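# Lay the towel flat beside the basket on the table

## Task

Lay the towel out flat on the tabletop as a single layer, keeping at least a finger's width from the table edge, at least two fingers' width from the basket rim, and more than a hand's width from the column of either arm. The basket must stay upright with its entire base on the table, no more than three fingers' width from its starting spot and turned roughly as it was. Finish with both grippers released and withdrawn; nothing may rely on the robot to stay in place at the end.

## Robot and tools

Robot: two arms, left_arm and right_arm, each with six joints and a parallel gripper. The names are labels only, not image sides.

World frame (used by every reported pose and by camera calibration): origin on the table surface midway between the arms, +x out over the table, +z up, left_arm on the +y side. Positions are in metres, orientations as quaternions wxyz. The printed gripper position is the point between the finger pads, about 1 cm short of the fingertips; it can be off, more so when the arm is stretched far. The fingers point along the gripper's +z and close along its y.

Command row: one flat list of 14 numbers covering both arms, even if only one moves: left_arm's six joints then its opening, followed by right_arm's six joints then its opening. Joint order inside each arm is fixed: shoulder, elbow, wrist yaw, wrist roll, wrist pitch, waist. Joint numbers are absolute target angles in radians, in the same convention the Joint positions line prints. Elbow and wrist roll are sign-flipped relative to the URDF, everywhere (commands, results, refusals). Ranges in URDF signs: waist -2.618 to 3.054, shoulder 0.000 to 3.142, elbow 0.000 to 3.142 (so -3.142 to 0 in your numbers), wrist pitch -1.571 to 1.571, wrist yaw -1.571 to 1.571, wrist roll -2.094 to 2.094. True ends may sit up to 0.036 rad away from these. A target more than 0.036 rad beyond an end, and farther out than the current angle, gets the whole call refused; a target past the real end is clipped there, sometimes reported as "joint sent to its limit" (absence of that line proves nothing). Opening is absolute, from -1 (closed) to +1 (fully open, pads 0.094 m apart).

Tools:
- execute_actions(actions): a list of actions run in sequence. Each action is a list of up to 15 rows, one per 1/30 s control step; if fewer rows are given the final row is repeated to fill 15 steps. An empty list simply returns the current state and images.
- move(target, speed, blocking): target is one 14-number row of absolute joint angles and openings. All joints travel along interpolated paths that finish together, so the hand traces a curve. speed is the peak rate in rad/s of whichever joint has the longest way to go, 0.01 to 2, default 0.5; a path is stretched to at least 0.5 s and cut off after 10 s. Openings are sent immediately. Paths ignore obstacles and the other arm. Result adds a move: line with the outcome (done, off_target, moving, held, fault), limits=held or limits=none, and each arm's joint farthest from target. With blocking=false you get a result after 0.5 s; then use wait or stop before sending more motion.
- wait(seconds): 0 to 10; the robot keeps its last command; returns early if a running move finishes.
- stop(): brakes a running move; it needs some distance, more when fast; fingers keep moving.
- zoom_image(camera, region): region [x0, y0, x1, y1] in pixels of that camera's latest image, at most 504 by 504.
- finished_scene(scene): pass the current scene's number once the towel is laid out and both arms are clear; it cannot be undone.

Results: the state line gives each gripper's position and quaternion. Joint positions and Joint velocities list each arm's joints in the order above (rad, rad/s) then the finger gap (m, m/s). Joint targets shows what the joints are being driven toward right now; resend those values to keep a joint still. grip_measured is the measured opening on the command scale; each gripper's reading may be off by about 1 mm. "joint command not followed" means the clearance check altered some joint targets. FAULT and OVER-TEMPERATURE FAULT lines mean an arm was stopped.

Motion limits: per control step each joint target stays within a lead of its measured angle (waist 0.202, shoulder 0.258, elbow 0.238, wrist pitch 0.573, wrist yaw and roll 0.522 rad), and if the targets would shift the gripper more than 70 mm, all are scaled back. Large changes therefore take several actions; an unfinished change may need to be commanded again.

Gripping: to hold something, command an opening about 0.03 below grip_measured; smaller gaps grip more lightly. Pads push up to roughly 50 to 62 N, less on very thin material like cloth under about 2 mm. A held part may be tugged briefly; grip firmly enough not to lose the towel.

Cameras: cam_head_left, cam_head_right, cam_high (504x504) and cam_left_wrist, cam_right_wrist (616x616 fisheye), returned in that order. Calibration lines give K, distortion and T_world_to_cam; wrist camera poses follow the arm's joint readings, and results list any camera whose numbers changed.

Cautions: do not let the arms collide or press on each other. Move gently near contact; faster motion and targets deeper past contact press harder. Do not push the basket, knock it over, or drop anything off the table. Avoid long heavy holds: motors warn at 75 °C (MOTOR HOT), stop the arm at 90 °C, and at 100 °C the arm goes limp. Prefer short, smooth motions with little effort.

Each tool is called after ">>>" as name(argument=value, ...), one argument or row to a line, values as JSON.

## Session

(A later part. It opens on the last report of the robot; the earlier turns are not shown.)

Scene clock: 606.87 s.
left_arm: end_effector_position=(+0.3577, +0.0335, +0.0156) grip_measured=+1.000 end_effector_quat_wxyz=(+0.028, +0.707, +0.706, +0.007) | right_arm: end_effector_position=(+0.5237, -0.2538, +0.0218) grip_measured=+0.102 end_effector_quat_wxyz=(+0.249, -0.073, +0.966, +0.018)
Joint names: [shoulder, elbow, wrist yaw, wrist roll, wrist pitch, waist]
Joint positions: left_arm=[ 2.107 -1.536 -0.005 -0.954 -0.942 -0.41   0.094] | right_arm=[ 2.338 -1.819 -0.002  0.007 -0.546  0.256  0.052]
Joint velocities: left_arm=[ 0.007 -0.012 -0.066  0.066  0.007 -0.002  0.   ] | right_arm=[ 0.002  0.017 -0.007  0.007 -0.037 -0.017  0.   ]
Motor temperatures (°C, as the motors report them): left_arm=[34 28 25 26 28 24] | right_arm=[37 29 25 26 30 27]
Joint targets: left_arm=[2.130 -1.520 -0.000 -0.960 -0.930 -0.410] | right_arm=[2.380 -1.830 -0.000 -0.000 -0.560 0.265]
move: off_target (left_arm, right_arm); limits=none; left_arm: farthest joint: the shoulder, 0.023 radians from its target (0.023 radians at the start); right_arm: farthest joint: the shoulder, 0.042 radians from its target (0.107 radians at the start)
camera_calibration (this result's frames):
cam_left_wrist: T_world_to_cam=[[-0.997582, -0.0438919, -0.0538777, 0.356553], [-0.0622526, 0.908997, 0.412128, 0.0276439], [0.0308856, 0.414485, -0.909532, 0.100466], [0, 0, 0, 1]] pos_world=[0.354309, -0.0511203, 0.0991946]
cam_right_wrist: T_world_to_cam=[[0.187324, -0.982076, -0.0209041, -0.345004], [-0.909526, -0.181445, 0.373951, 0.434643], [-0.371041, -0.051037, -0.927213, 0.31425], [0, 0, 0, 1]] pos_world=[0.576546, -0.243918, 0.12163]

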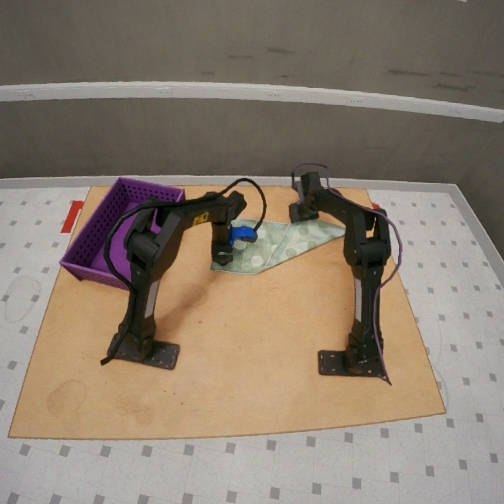

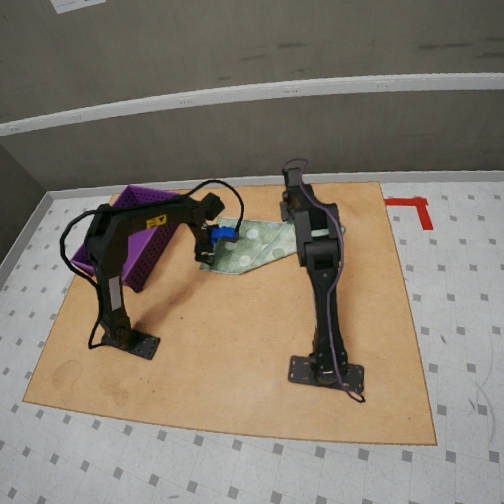

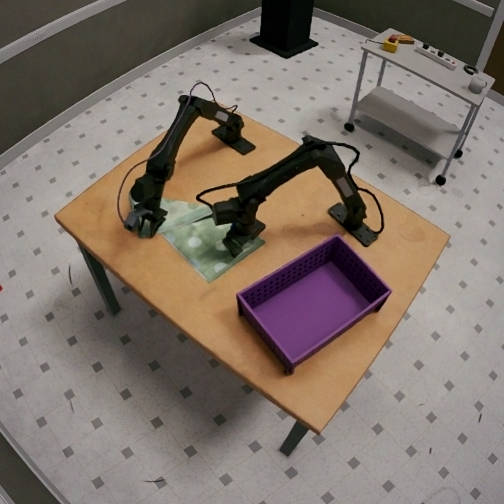

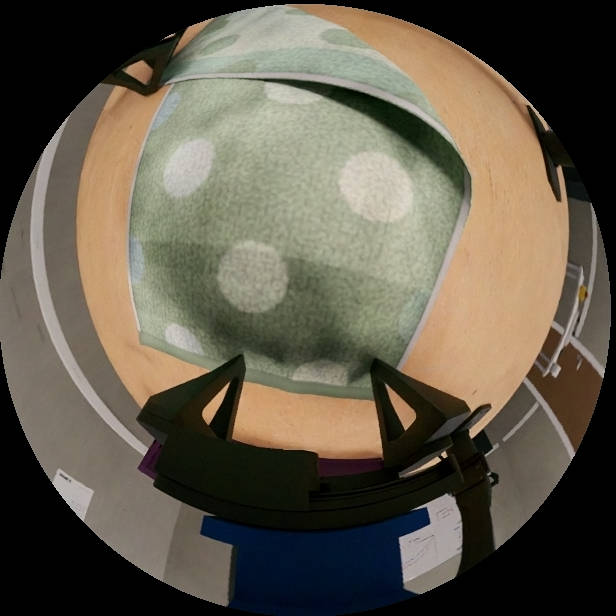

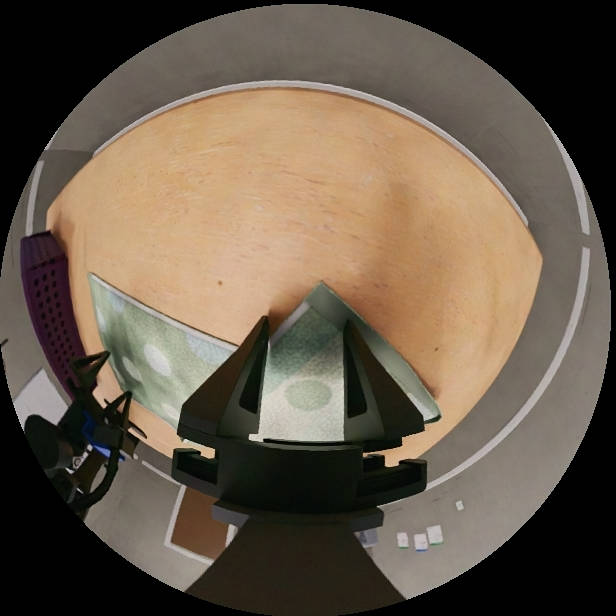

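Left tip is off the cloth, right on the hem. Close.

>>> execute_actions(
  actions=[
    [[2.13,-1.52,0,-0.96,-0.93,-0.41,1, 2.4,-1.83,0,0,-0.56,0.265,-0.2]],
    [[2.13,-1.52,0,-0.96,-0.93,-0.41,1, 2.4,-1.83,0,0,-0.56,0.265,-0.5]],
    [[2.13,-1.52,0,-0.96,-0.93,-0.41,1, 2.4,-1.83,0,0,-0.56,0.265,-0.8]],
    [[2.13,-1.52,0,-0.96,-0.93,-0.41,1, 2.4,-1.83,0,0,-0.56,0.265,-1]],
  ],
)

>>> move(
  target=[2.13,-1.52,0,-0.96,-0.93,-0.41,1, 2.15,-1.78,0,0,-0.66,0.2,-1],
  speed=0.4,
)

Scene clock: 612.17 s.
left_arm: end_effector_position=(+0.3577, +0.0335, +0.0156) grip_measured=+1.000 end_effector_quat_wxyz=(+0.028, +0.707, +0.706, +0.007) | right_arm: end_effector_position=(+0.5321, -0.2546, +0.0220) grip_measured=-0.980 end_effector_quat_wxyz=(+0.264, -0.071, +0.962, +0.014)
Joint names: [shoulder, elbow, wrist yaw, wrist roll, wrist pitch, waist]
Joint positions: left_arm=[ 2.107 -1.536 -0.005 -0.954 -0.942 -0.41   0.094] | right_arm=[ 2.35  -1.827  0.009  0.007 -0.513  0.256  0.001]
Joint velocities: left_arm=[ 0.012  0.002 -0.066  0.022 -0.007 -0.012  0.   ] | right_arm=[-0.022 -0.002  0.007 -0.051  0.022  0.002  0.001]
Motor temperatures (°C, as the motors report them): left_arm=[34 28 25 26 28 24] | right_arm=[36 29 25 26 30 27]
Joint targets: left_arm=[2.130 -1.520 0.000 -0.960 -0.930 -0.410] | right_arm=[2.400 -1.830 -0.000 0.000 -0.560 0.265]
camera_calibration (this result's frames):
cam_left_wrist: T_world_to_cam=[[-0.997582, -0.0438919, -0.0538777, 0.356553], [-0.0622526, 0.908997, 0.412128, 0.0276439], [0.0308856, 0.414485, -0.909532, 0.100466], [0, 0, 0, 1]] pos_world=[0.354309, -0.0511203, 0.0991946]
cam_right_wrist: T_world_to_cam=[[0.18258, -0.983136, -0.0103906, -0.345253], [-0.921298, -0.174767, 0.34737, 0.450645], [-0.343328, -0.0538501, -0.93767, 0.302312], [0, 0, 0, 1]] pos_world=[0.582007, -0.244393, 0.123341]

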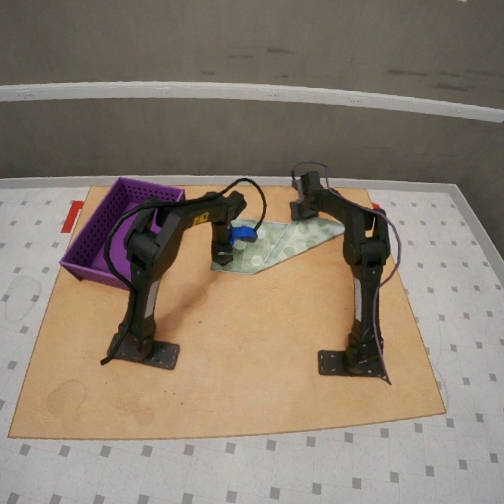

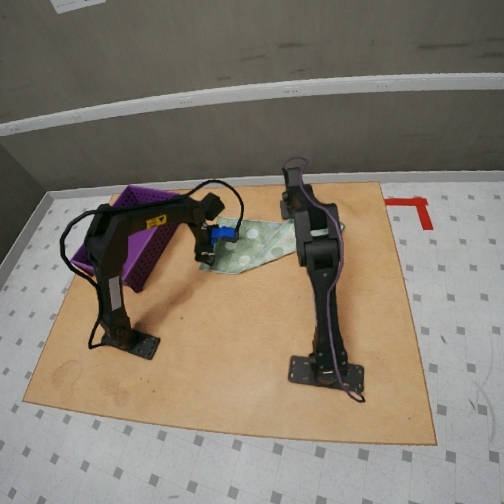

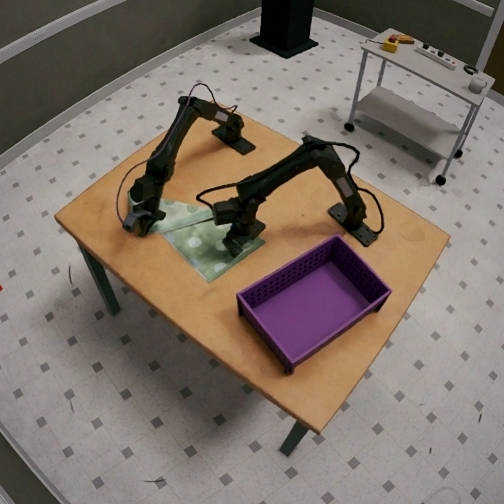

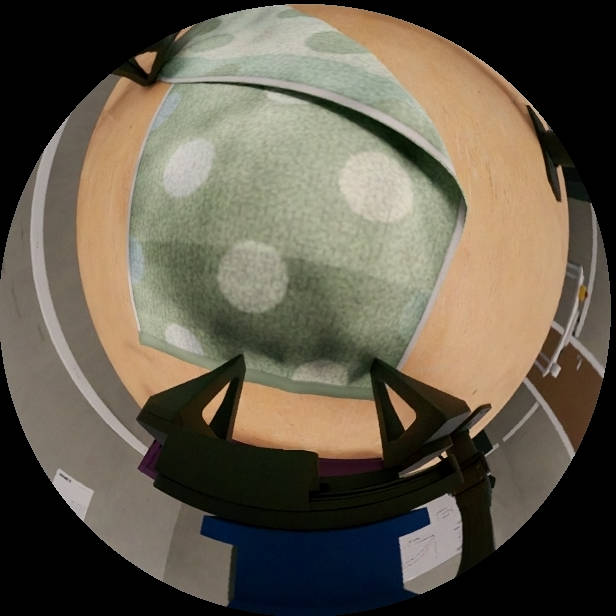

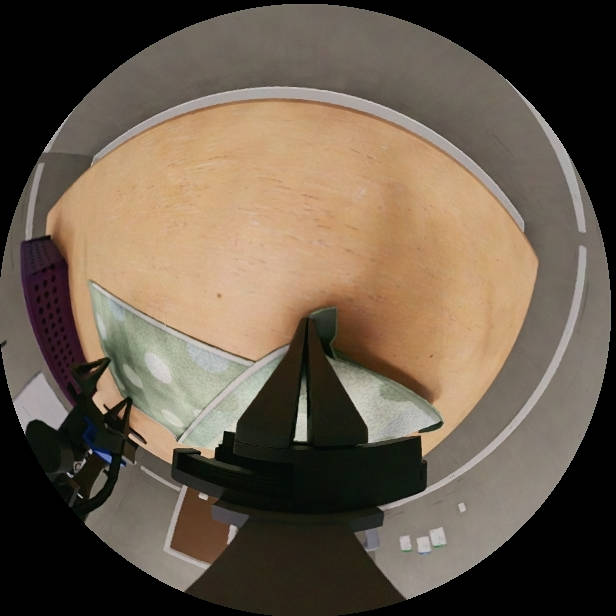

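Scene clock: 613.37 s.
left_arm: end_effector_position=(+0.3577, +0.0335, +0.0156) grip_measured=+1.000 end_effector_quat_wxyz=(+0.028, +0.707, +0.706, +0.007) | right_arm: end_effector_position=(+0.5075, -0.2848, +0.0932) grip_measured=-0.980 end_effector_quat_wxyz=(+0.270, -0.048, +0.962, +0.010)
Joint names: [shoulder, elbow, wrist yaw, wrist roll, wrist pitch, waist]
Joint positions: left_arm=[ 2.107 -1.536 -0.005 -0.954 -0.942 -0.41   0.094] | right_arm=[ 2.161 -1.791  0.004  0.007 -0.654  0.206  0.001]
Joint velocities: left_arm=[-0.012 -0.007 -0.007  0.125 -0.022 -0.012  0.   ] | right_arm=[ 0.012 -0.007  0.081 -0.022  0.007 -0.017  0.   ]
Motor temperatures (°C, as the motors report them): left_arm=[34 28 25 26 28 24] | right_arm=[37 29 25 26 30 27]
Joint targets: left_arm=[2.130 -1.520 -0.000 -0.960 -0.930 -0.410] | right_arm=[2.150 -1.780 0.000 0.000 -0.660 0.200]
move: off_target (left_arm); limits=none; left_arm: farthest joint: the shoulder, 0.023 radians from its target (0.023 radians at the start); right_arm: farthest joint: the shoulder, 0.011 radians from its target (0.200 radians at the start)
camera_calibration (this result's frames):
cam_left_wrist: T_world_to_cam=[[-0.997582, -0.0438919, -0.0538777, 0.356553], [-0.0622526, 0.908997, 0.412128, 0.0276439], [0.0308856, 0.414485, -0.909532, 0.100466], [0, 0, 0, 1]] pos_world=[0.354309, -0.0511203, 0.0991946]
cam_right_wrist: T_world_to_cam=[[0.135728, -0.99065, -0.0137667, -0.347835], [-0.932853, -0.132465, 0.335021, 0.417], [-0.333712, -0.0326296, -0.94211, 0.36064], [0, 0, 0, 1]] pos_world=[0.55656, -0.277577, 0.19527]

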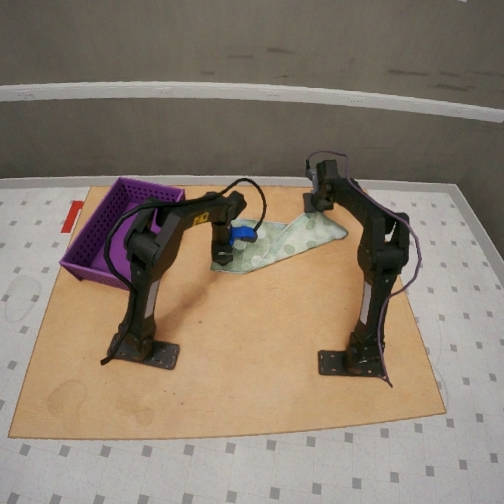

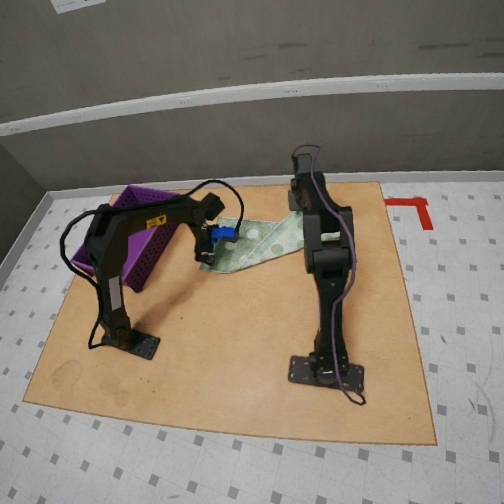

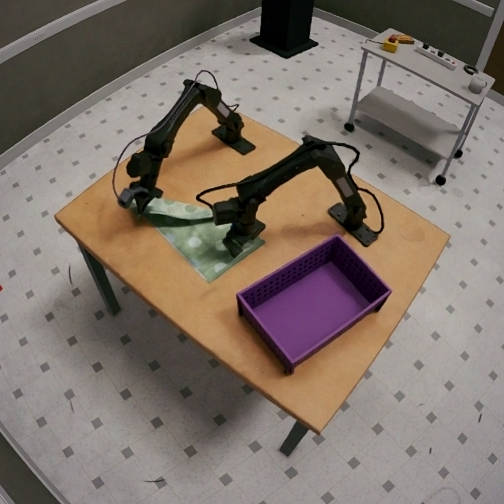

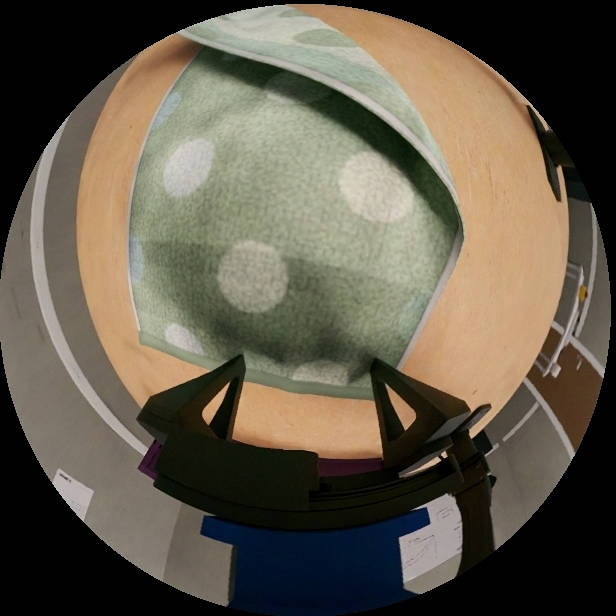

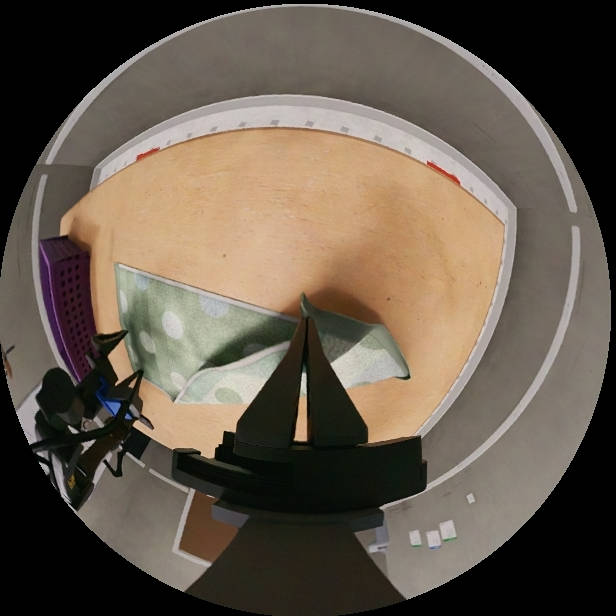

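>>> move(
  target=[2.13,-1.52,0,-0.96,-0.93,-0.41,1, 1.95,-1.73,0,0,-1.14,0.12,-1],
  speed=0.5,
)

>>> move(
  target=[2.13,-1.52,0,-0.96,-0.93,-0.41,1, 1.60,-1.11,0,0,-1.06,-0.21,-1],
  speed=0.5,
)

Scene clock: 621.47 s.
left_arm: end_effector_position=(+0.3577, +0.0335, +0.0156) grip_measured=+1.000 end_effector_quat_wxyz=(+0.028, +0.707, +0.706, +0.007) | right_arm: end_effector_position=(+0.3900, -0.3285, +0.1218) grip_measured=-0.980 end_effector_quat_wxyz=(+0.104, -0.011, +0.995, -0.001)
Joint names: [shoulder, elbow, wrist yaw, wrist roll, wrist pitch, waist]
Joint positions: left_arm=[ 2.107 -1.536 -0.005 -0.954 -0.942 -0.41   0.094] | right_arm=[ 1.971 -1.743  0.004  0.007 -1.135  0.13   0.001]
Joint velocities: left_arm=[-0.002  0.012  0.037  0.037 -0.007  0.007  0.   ] | right_arm=[-0.022  0.002  0.022 -0.022 -0.051  0.002 -0.001]
Motor temperatures (°C, as the motors report them): left_arm=[33 28 25 26 28 24] | right_arm=[37 29 25 26 30 27]
Joint targets: left_arm=[2.130 -1.520 0.000 -0.960 -0.930 -0.410] | right_arm=[1.950 -1.730 -0.000 0.000 -1.140 0.120]
move: off_target (left_arm, right_arm); limits=none; left_arm: farthest joint: the shoulder, 0.023 radians from its target (0.023 radians at the start); right_arm: farthest joint: the shoulder, 0.021 radians from its target (0.211 radians at the start)
camera_calibration (this result's frames):
cam_left_wrist: T_world_to_cam=[[-0.997582, -0.0438919, -0.0538777, 0.356553], [-0.0622526, 0.908997, 0.412128, 0.0276439], [0.0308856, 0.414485, -0.909532, 0.100466], [0, 0, 0, 1]] pos_world=[0.354309, -0.0511203, 0.0991946]
cam_right_wrist: T_world_to_cam=[[0.0524909, -0.998236, -0.0277321, -0.343087], [-0.775459, -0.0582426, 0.628706, 0.219239], [-0.629213, -0.0114962, -0.777148, 0.449031], [0, 0, 0, 1]] pos_world=[0.470555, -0.324551, 0.201612]

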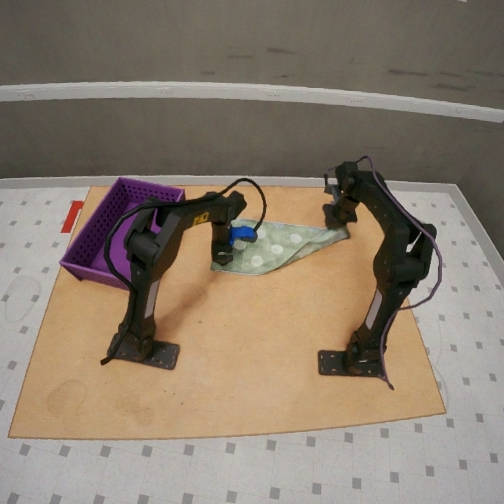

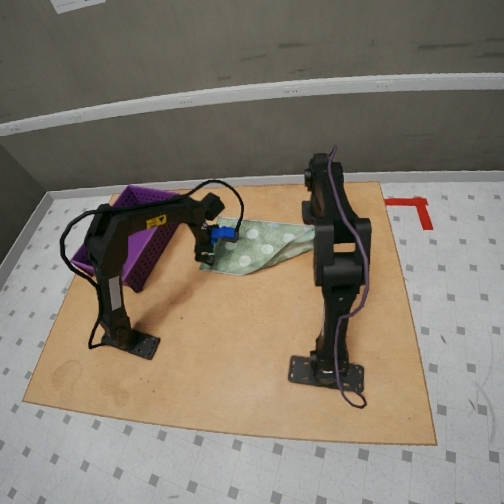

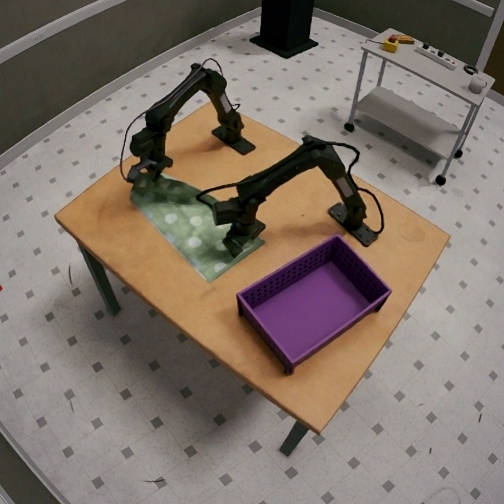

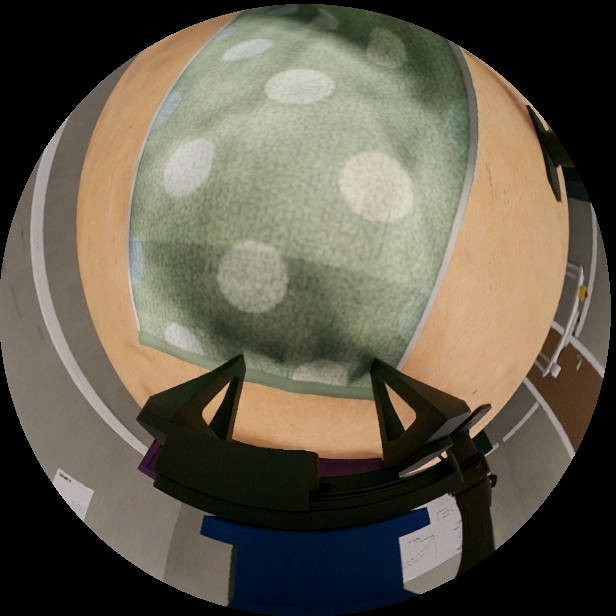

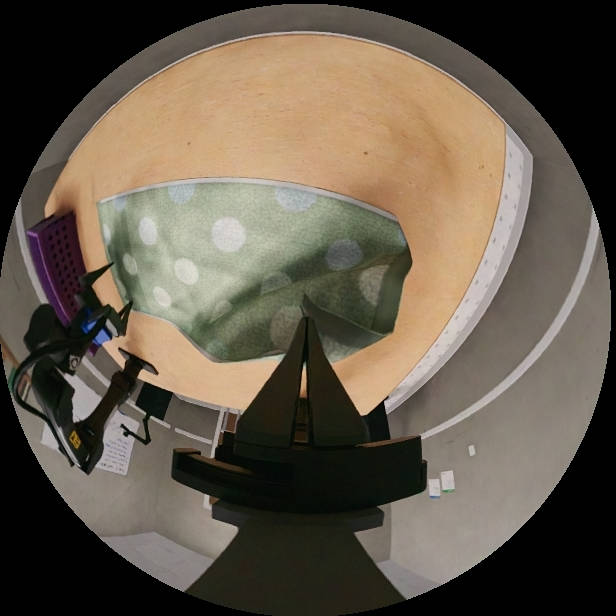

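Scene clock: 623.33 s.
left_arm: end_effector_position=(+0.3565, +0.0314, +0.0156) grip_measured=+1.000 end_effector_quat_wxyz=(+0.030, +0.707, +0.706, +0.001) | right_arm: end_effector_position=(+0.2265, -0.4133, +0.0673) grip_measured=-0.980 end_effector_quat_wxyz=(-0.006, +0.151, +0.988, +0.015)
Joint names: [shoulder, elbow, wrist yaw, wrist roll, wrist pitch, waist]
Joint positions: left_arm=[ 2.107 -1.536  0.008 -0.954 -0.941 -0.41   0.094] | right_arm=[ 1.627 -1.12  -0.027  0.005 -1.08  -0.195  0.001]
Joint velocities: left_arm=[ 0.007  0.032 -0.081  0.022  0.007  0.007  0.   ] | right_arm=[-0.017  0.007  0.037  0.037 -0.051  0.002 -0.   ]
Motor temperatures (°C, as the motors report them): left_arm=[33 28 25 26 28 24] | right_arm=[37 29 25 26 30 27]
Joint targets: left_arm=[2.130 -1.520 -0.000 -0.960 -0.930 -0.410] | right_arm=[1.600 -1.110 0.000 -0.000 -1.060 -0.210]
move: off_target (left_arm, right_arm); limits=none; left_arm: farthest joint: the shoulder, 0.023 radians from its target (0.023 radians at the start); right_arm: farthest joint: the shoulder, 0.027 radians from its target (0.371 radians at the start)
camera_calibration (this result's frames):
cam_left_wrist: T_world_to_cam=[[-0.997958, -0.0437001, -0.0465867, 0.355329], [-0.0587799, 0.913733, 0.40204, 0.0282456], [0.0249986, 0.403957, -0.914436, 0.103898], [0, 0, 0, 1]] pos_world=[0.353666, -0.0522515, 0.100206]
cam_right_wrist: T_world_to_cam=[[-0.277612, -0.958402, -0.0663105, -0.326792], [-0.608524, 0.122015, 0.784099, 0.147994], [-0.743391, 0.258027, -0.617083, 0.429248], [0, 0, 0, 1]] pos_world=[0.318435, -0.442013, 0.12717]

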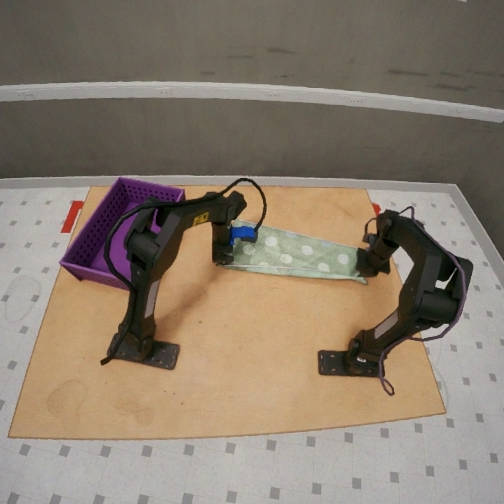

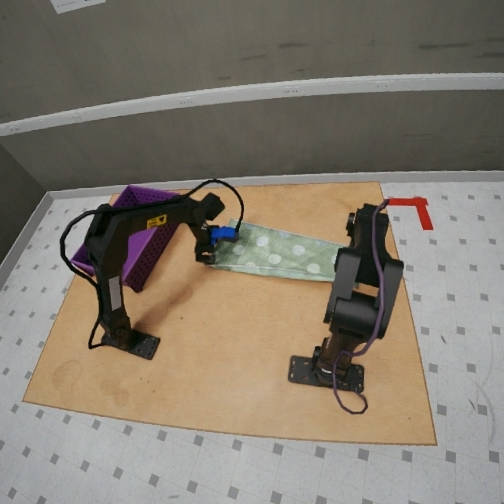

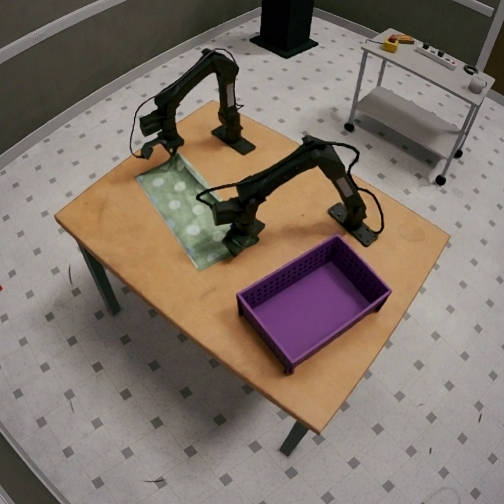

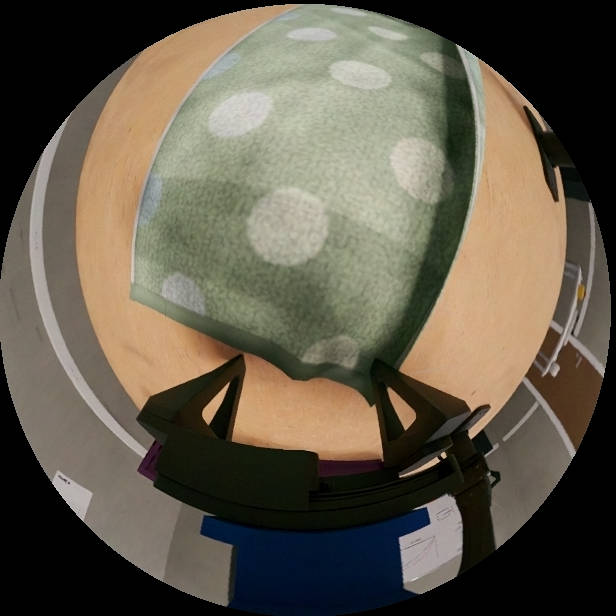

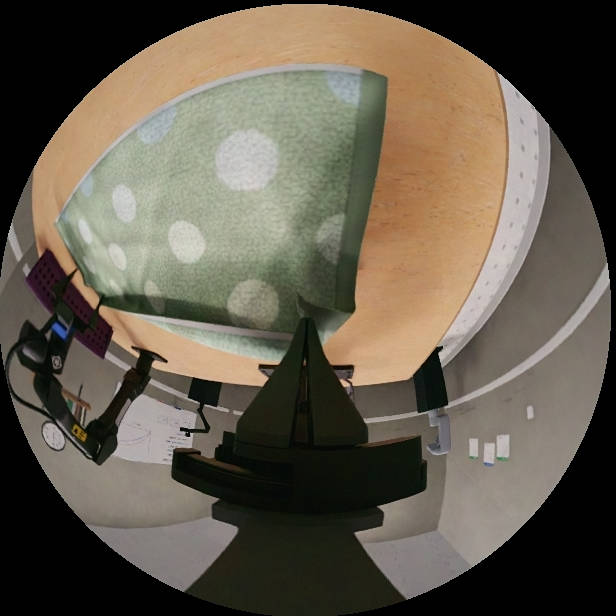

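>>> move(
  target=[2.0,-1.55,0,-0.96,-0.95,-0.41,1, 1.66,-1.03,0,0,-1.0,-0.21,-1],
  speed=0.4,
)

>>> move(
  target=[1.7,-1.6,0,-0.96,-1.2,-0.41,1, 1.66,-1.03,0,0,-1.0,-0.21,0.3],
  speed=0.6,
)

>>> move(
  target=[1.4,-1.5,0,-0.96,-1.3,-0.2,1, 1.3,-0.95,0,0,-1.2,-0.5,1],
  speed=0.8,
)

Scene clock: 626.47 s.
left_arm: end_effector_position=(+0.3627, +0.0296, +0.0456) grip_measured=+1.000 end_effector_quat_wxyz=(+0.065, +0.706, +0.705, +0.013) | right_arm: end_effector_position=(+0.2132, -0.4127, +0.0420) grip_measured=-0.980 end_effector_quat_wxyz=(-0.030, +0.151, +0.988, +0.009)
Joint names: [shoulder, elbow, wrist yaw, wrist roll, wrist pitch, waist]
Joint positions: left_arm=[ 2.03  -1.536 -0.003 -0.954 -0.944 -0.41   0.094] | right_arm=[ 1.652 -1.04  -0.008  0.005 -1.019 -0.195  0.001]
Joint velocities: left_arm=[-0.012  0.007 -0.051 -0.007  0.037  0.002  0.   ] | right_arm=[ 0.007  0.007 -0.007  0.051  0.066 -0.012 -0.002]
Motor temperatures (°C, as the motors report them): left_arm=[33 28 25 26 28 24] | right_arm=[37 29 25 26 29 27]
Joint targets: left_arm=[2.000 -1.550 -0.000 -0.960 -0.950 -0.410] | right_arm=[1.660 -1.030 -0.000 -0.000 -1.000 -0.210]
move: off_target (left_arm); limits=none; left_arm: farthest joint: the shoulder, 0.030 radians from its target (0.107 radians at the start); right_arm: farthest joint: the wrist pitch, 0.019 radians from its target (0.080 radians at the start)
camera_calibration (this result's frames):
cam_left_wrist: T_world_to_cam=[[-0.992552, -0.0474909, -0.112185, 0.364003], [-0.0857306, 0.926554, 0.366263, 0.0292412], [0.0865512, 0.373153, -0.923724, 0.110984], [0, 0, 0, 1]] pos_world=[0.354193, -0.0512205, 0.132644]
cam_right_wrist: T_world_to_cam=[[-0.279663, -0.958914, -0.0476715, -0.332214], [-0.569575, 0.125733, 0.812266, 0.151731], [-0.772899, 0.254313, -0.581336, 0.406909], [0, 0, 0, 1]] pos_world=[0.308014, -0.441125, 0.0974681]

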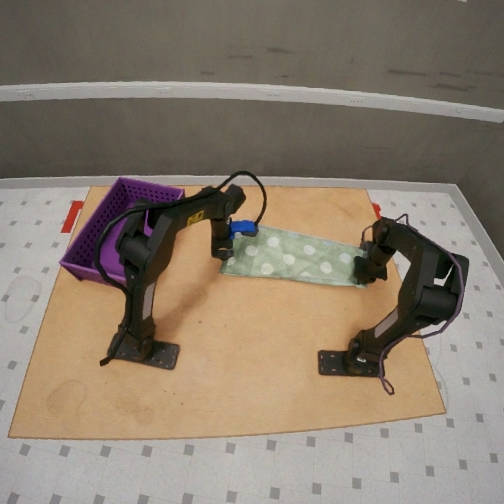

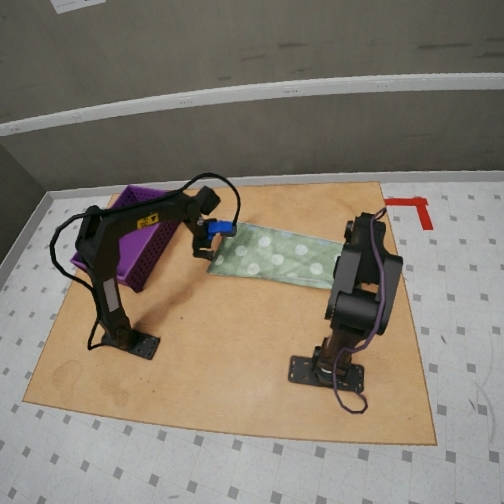

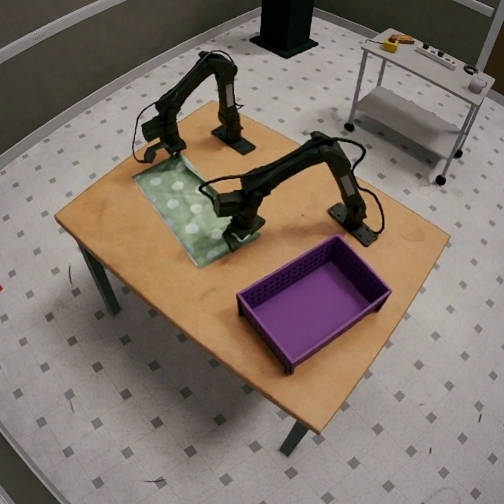

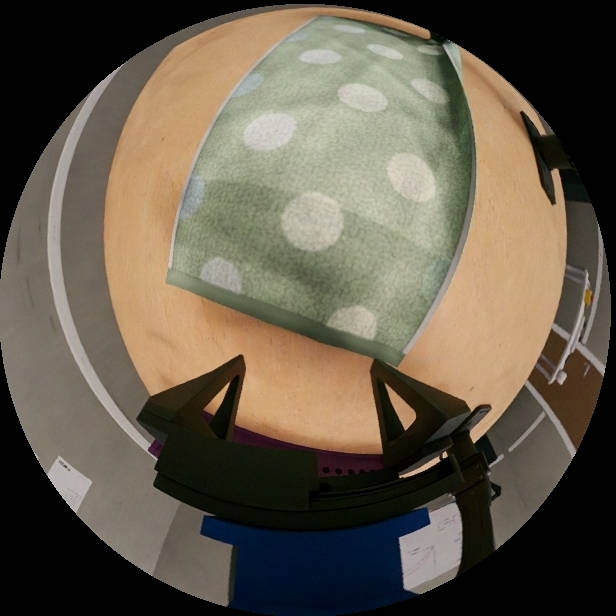

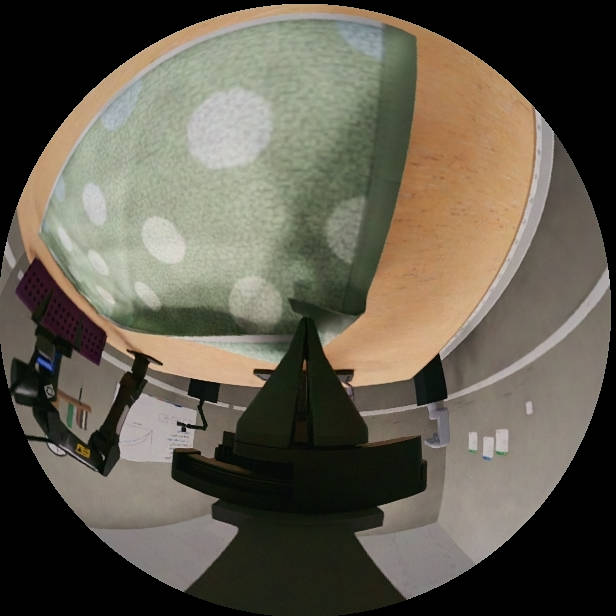

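Scene clock: 627.80 s.
left_arm: end_effector_position=(+0.3247, +0.0572, +0.1616) grip_measured=+1.000 end_effector_quat_wxyz=(+0.113, +0.703, +0.702, +0.022) | right_arm: end_effector_position=(+0.2137, -0.4134, +0.0420) grip_measured=+0.298 end_effector_quat_wxyz=(-0.029, +0.151, +0.988, +0.007)
Joint names: [shoulder, elbow, wrist yaw, wrist roll, wrist pitch, waist]
Joint positions: left_arm=[ 1.719 -1.573 -0.006 -0.954 -1.194 -0.41   0.094] | right_arm=[ 1.652 -1.04  -0.005  0.005 -1.017 -0.195  0.061]
Joint velocities: left_arm=[ 0.002 -0.007 -0.037  0.066  0.007  0.007  0.   ] | right_arm=[ 0.002 -0.007  0.066 -0.066 -0.037 -0.012  0.001]
Motor temperatures (°C, as the motors report them): left_arm=[33 28 25 26 28 24] | right_arm=[37 29 25 26 29 27]
Joint targets: left_arm=[1.700 -1.600 0.000 -0.960 -1.200 -0.410] | right_arm=[1.660 -1.030 0.000 -0.000 -1.000 -0.210]
move: off_target (left_arm); limits=none; left_arm: farthest joint: the elbow, 0.027 radians from its target (0.064 radians at the start); right_arm: farthest joint: the wrist pitch, 0.017 radians from its target (0.019 radians at the start)
camera_calibration (this result's frames):
cam_left_wrist: T_world_to_cam=[[-0.980176, -0.0562787, -0.189968, 0.349678], [-0.113689, 0.945013, 0.306636, -0.0244488], [0.162265, 0.322155, -0.932677, 0.190865], [0, 0, 0, 1]] pos_world=[0.308995, -0.0187041, 0.25194]
cam_right_wrist: T_world_to_cam=[[-0.279429, -0.959114, -0.0449435, -0.332955], [-0.571003, 0.128361, 0.81085, 0.153577], [-0.771929, 0.252238, -0.583525, 0.406454], [0, 0, 0, 1]] pos_world=[0.308409, -0.441578, 0.0976841]

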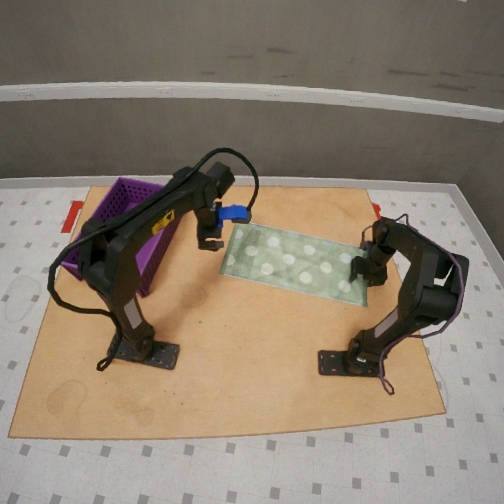

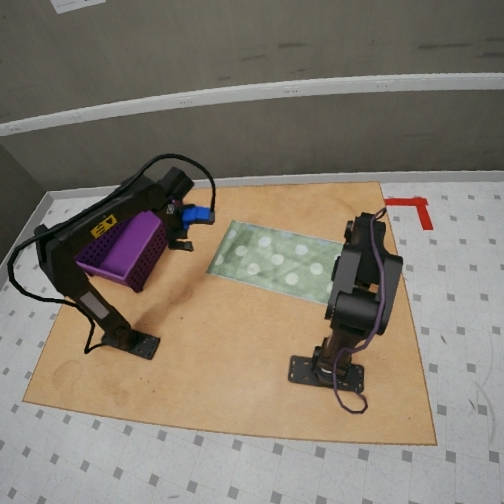

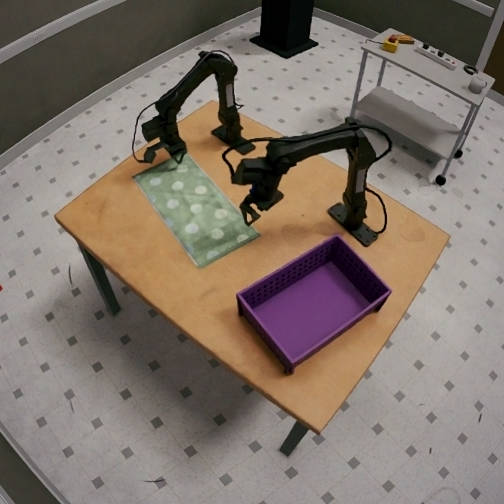

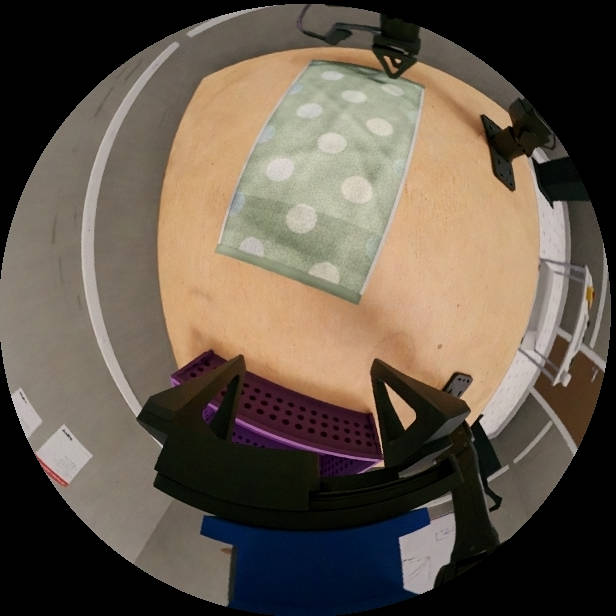

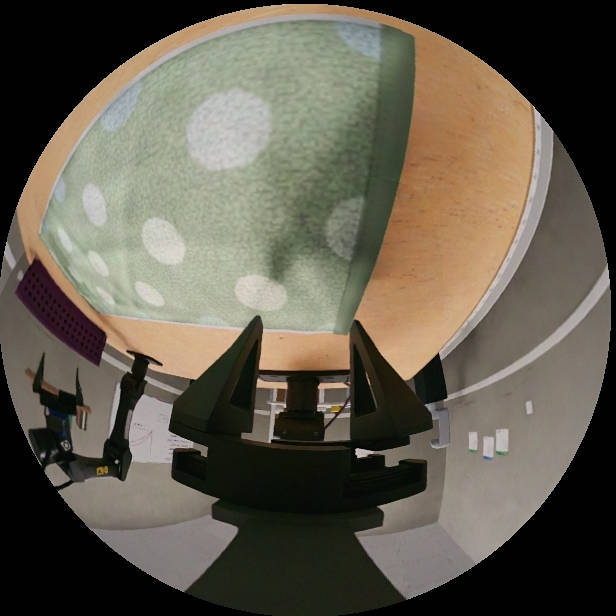

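Scene clock: 628.93 s.
left_arm: end_effector_position=(+0.3061, +0.1475, +0.2293) grip_measured=+1.000 end_effector_quat_wxyz=(+0.174, +0.621, +0.763, +0.053) | right_arm: end_effector_position=(+0.1368, -0.4539, +0.0968) grip_measured=+1.000 end_effector_quat_wxyz=(+0.010, +0.295, +0.955, -0.003)
Joint names: [shoulder, elbow, wrist yaw, wrist roll, wrist pitch, waist]
Joint positions: left_arm=[ 1.415 -1.506 -0.009 -0.954 -1.297 -0.206  0.094] | right_arm=[ 1.318 -0.962 -0.     0.005 -1.194 -0.491  0.094]
Joint velocities: left_arm=[-0.002 -0.012  0.022 -0.051 -0.081 -0.002  0.   ] | right_arm=[-0.007  0.002  0.007 -0.11  -0.007  0.007  0.   ]
Motor temperatures (°C, as the motors report them): left_arm=[33 28 25 26 28 24] | right_arm=[36 29 25 26 29 27]
Joint targets: left_arm=[1.400 -1.500 -0.000 -0.960 -1.300 -0.200] | right_arm=[1.300 -0.950 -0.000 0.000 -1.200 -0.500]
move: done; limits=none; left_arm: farthest joint: the shoulder, 0.015 radians from its target (0.319 radians at the start); right_arm: farthest joint: the shoulder, 0.018 radians from its target (0.352 radians at the start)
camera_calibration (this result's frames):
cam_left_wrist: T_world_to_cam=[[-0.918219, -0.267345, -0.292235, 0.38495], [-0.336673, 0.91548, 0.220338, -0.0402114], [0.208629, 0.300706, -0.930618, 0.216489], [0, 0, 0, 1]] pos_world=[0.294765, 0.0746278, 0.322824]
cam_right_wrist: T_world_to_cam=[[-0.544067, -0.838169, -0.038257, -0.300352], [-0.558207, 0.327545, 0.762312, 0.163809], [-0.626415, 0.436104, -0.646078, 0.45889], [0, 0, 0, 1]] pos_world=[0.215483, -0.505524, 0.160114]

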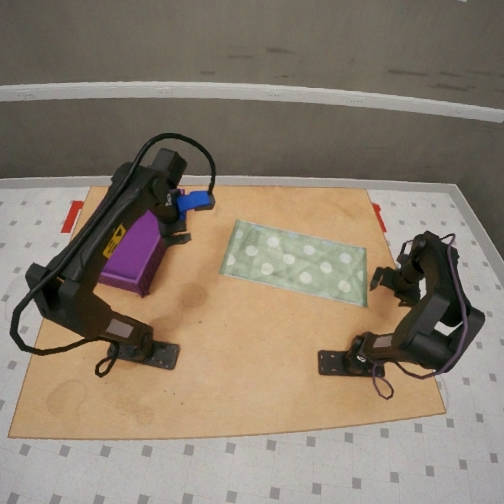

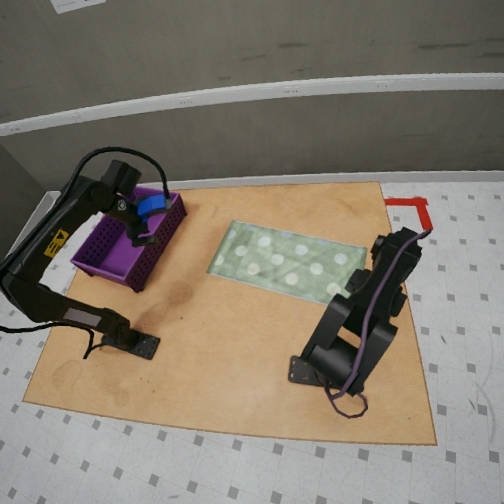

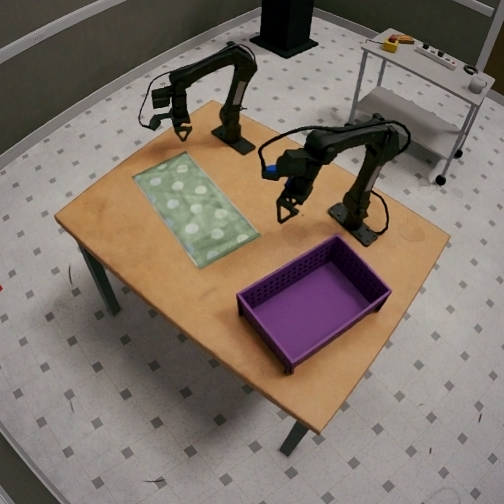

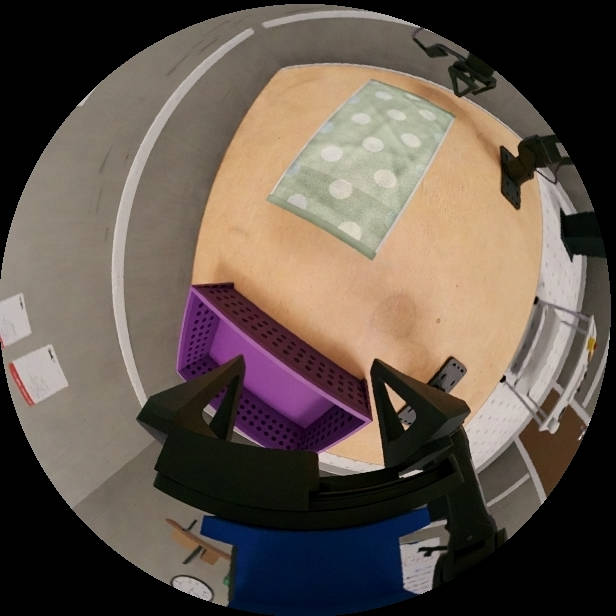

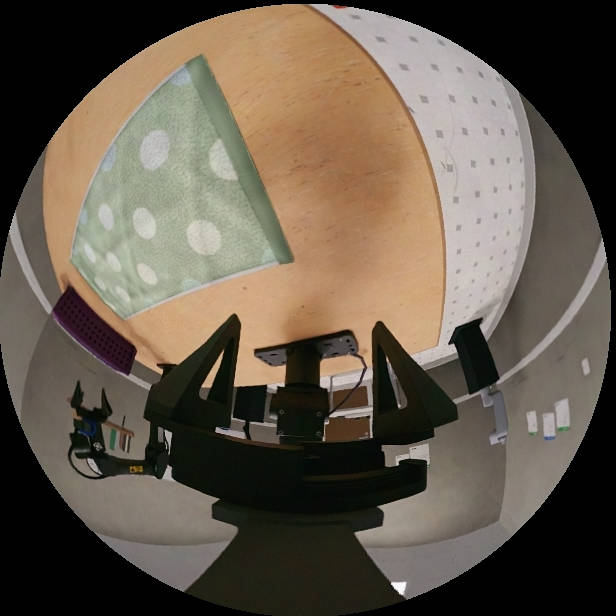

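>>> finished_scene(
  scene=1,
)

The scene is finished: the task was done.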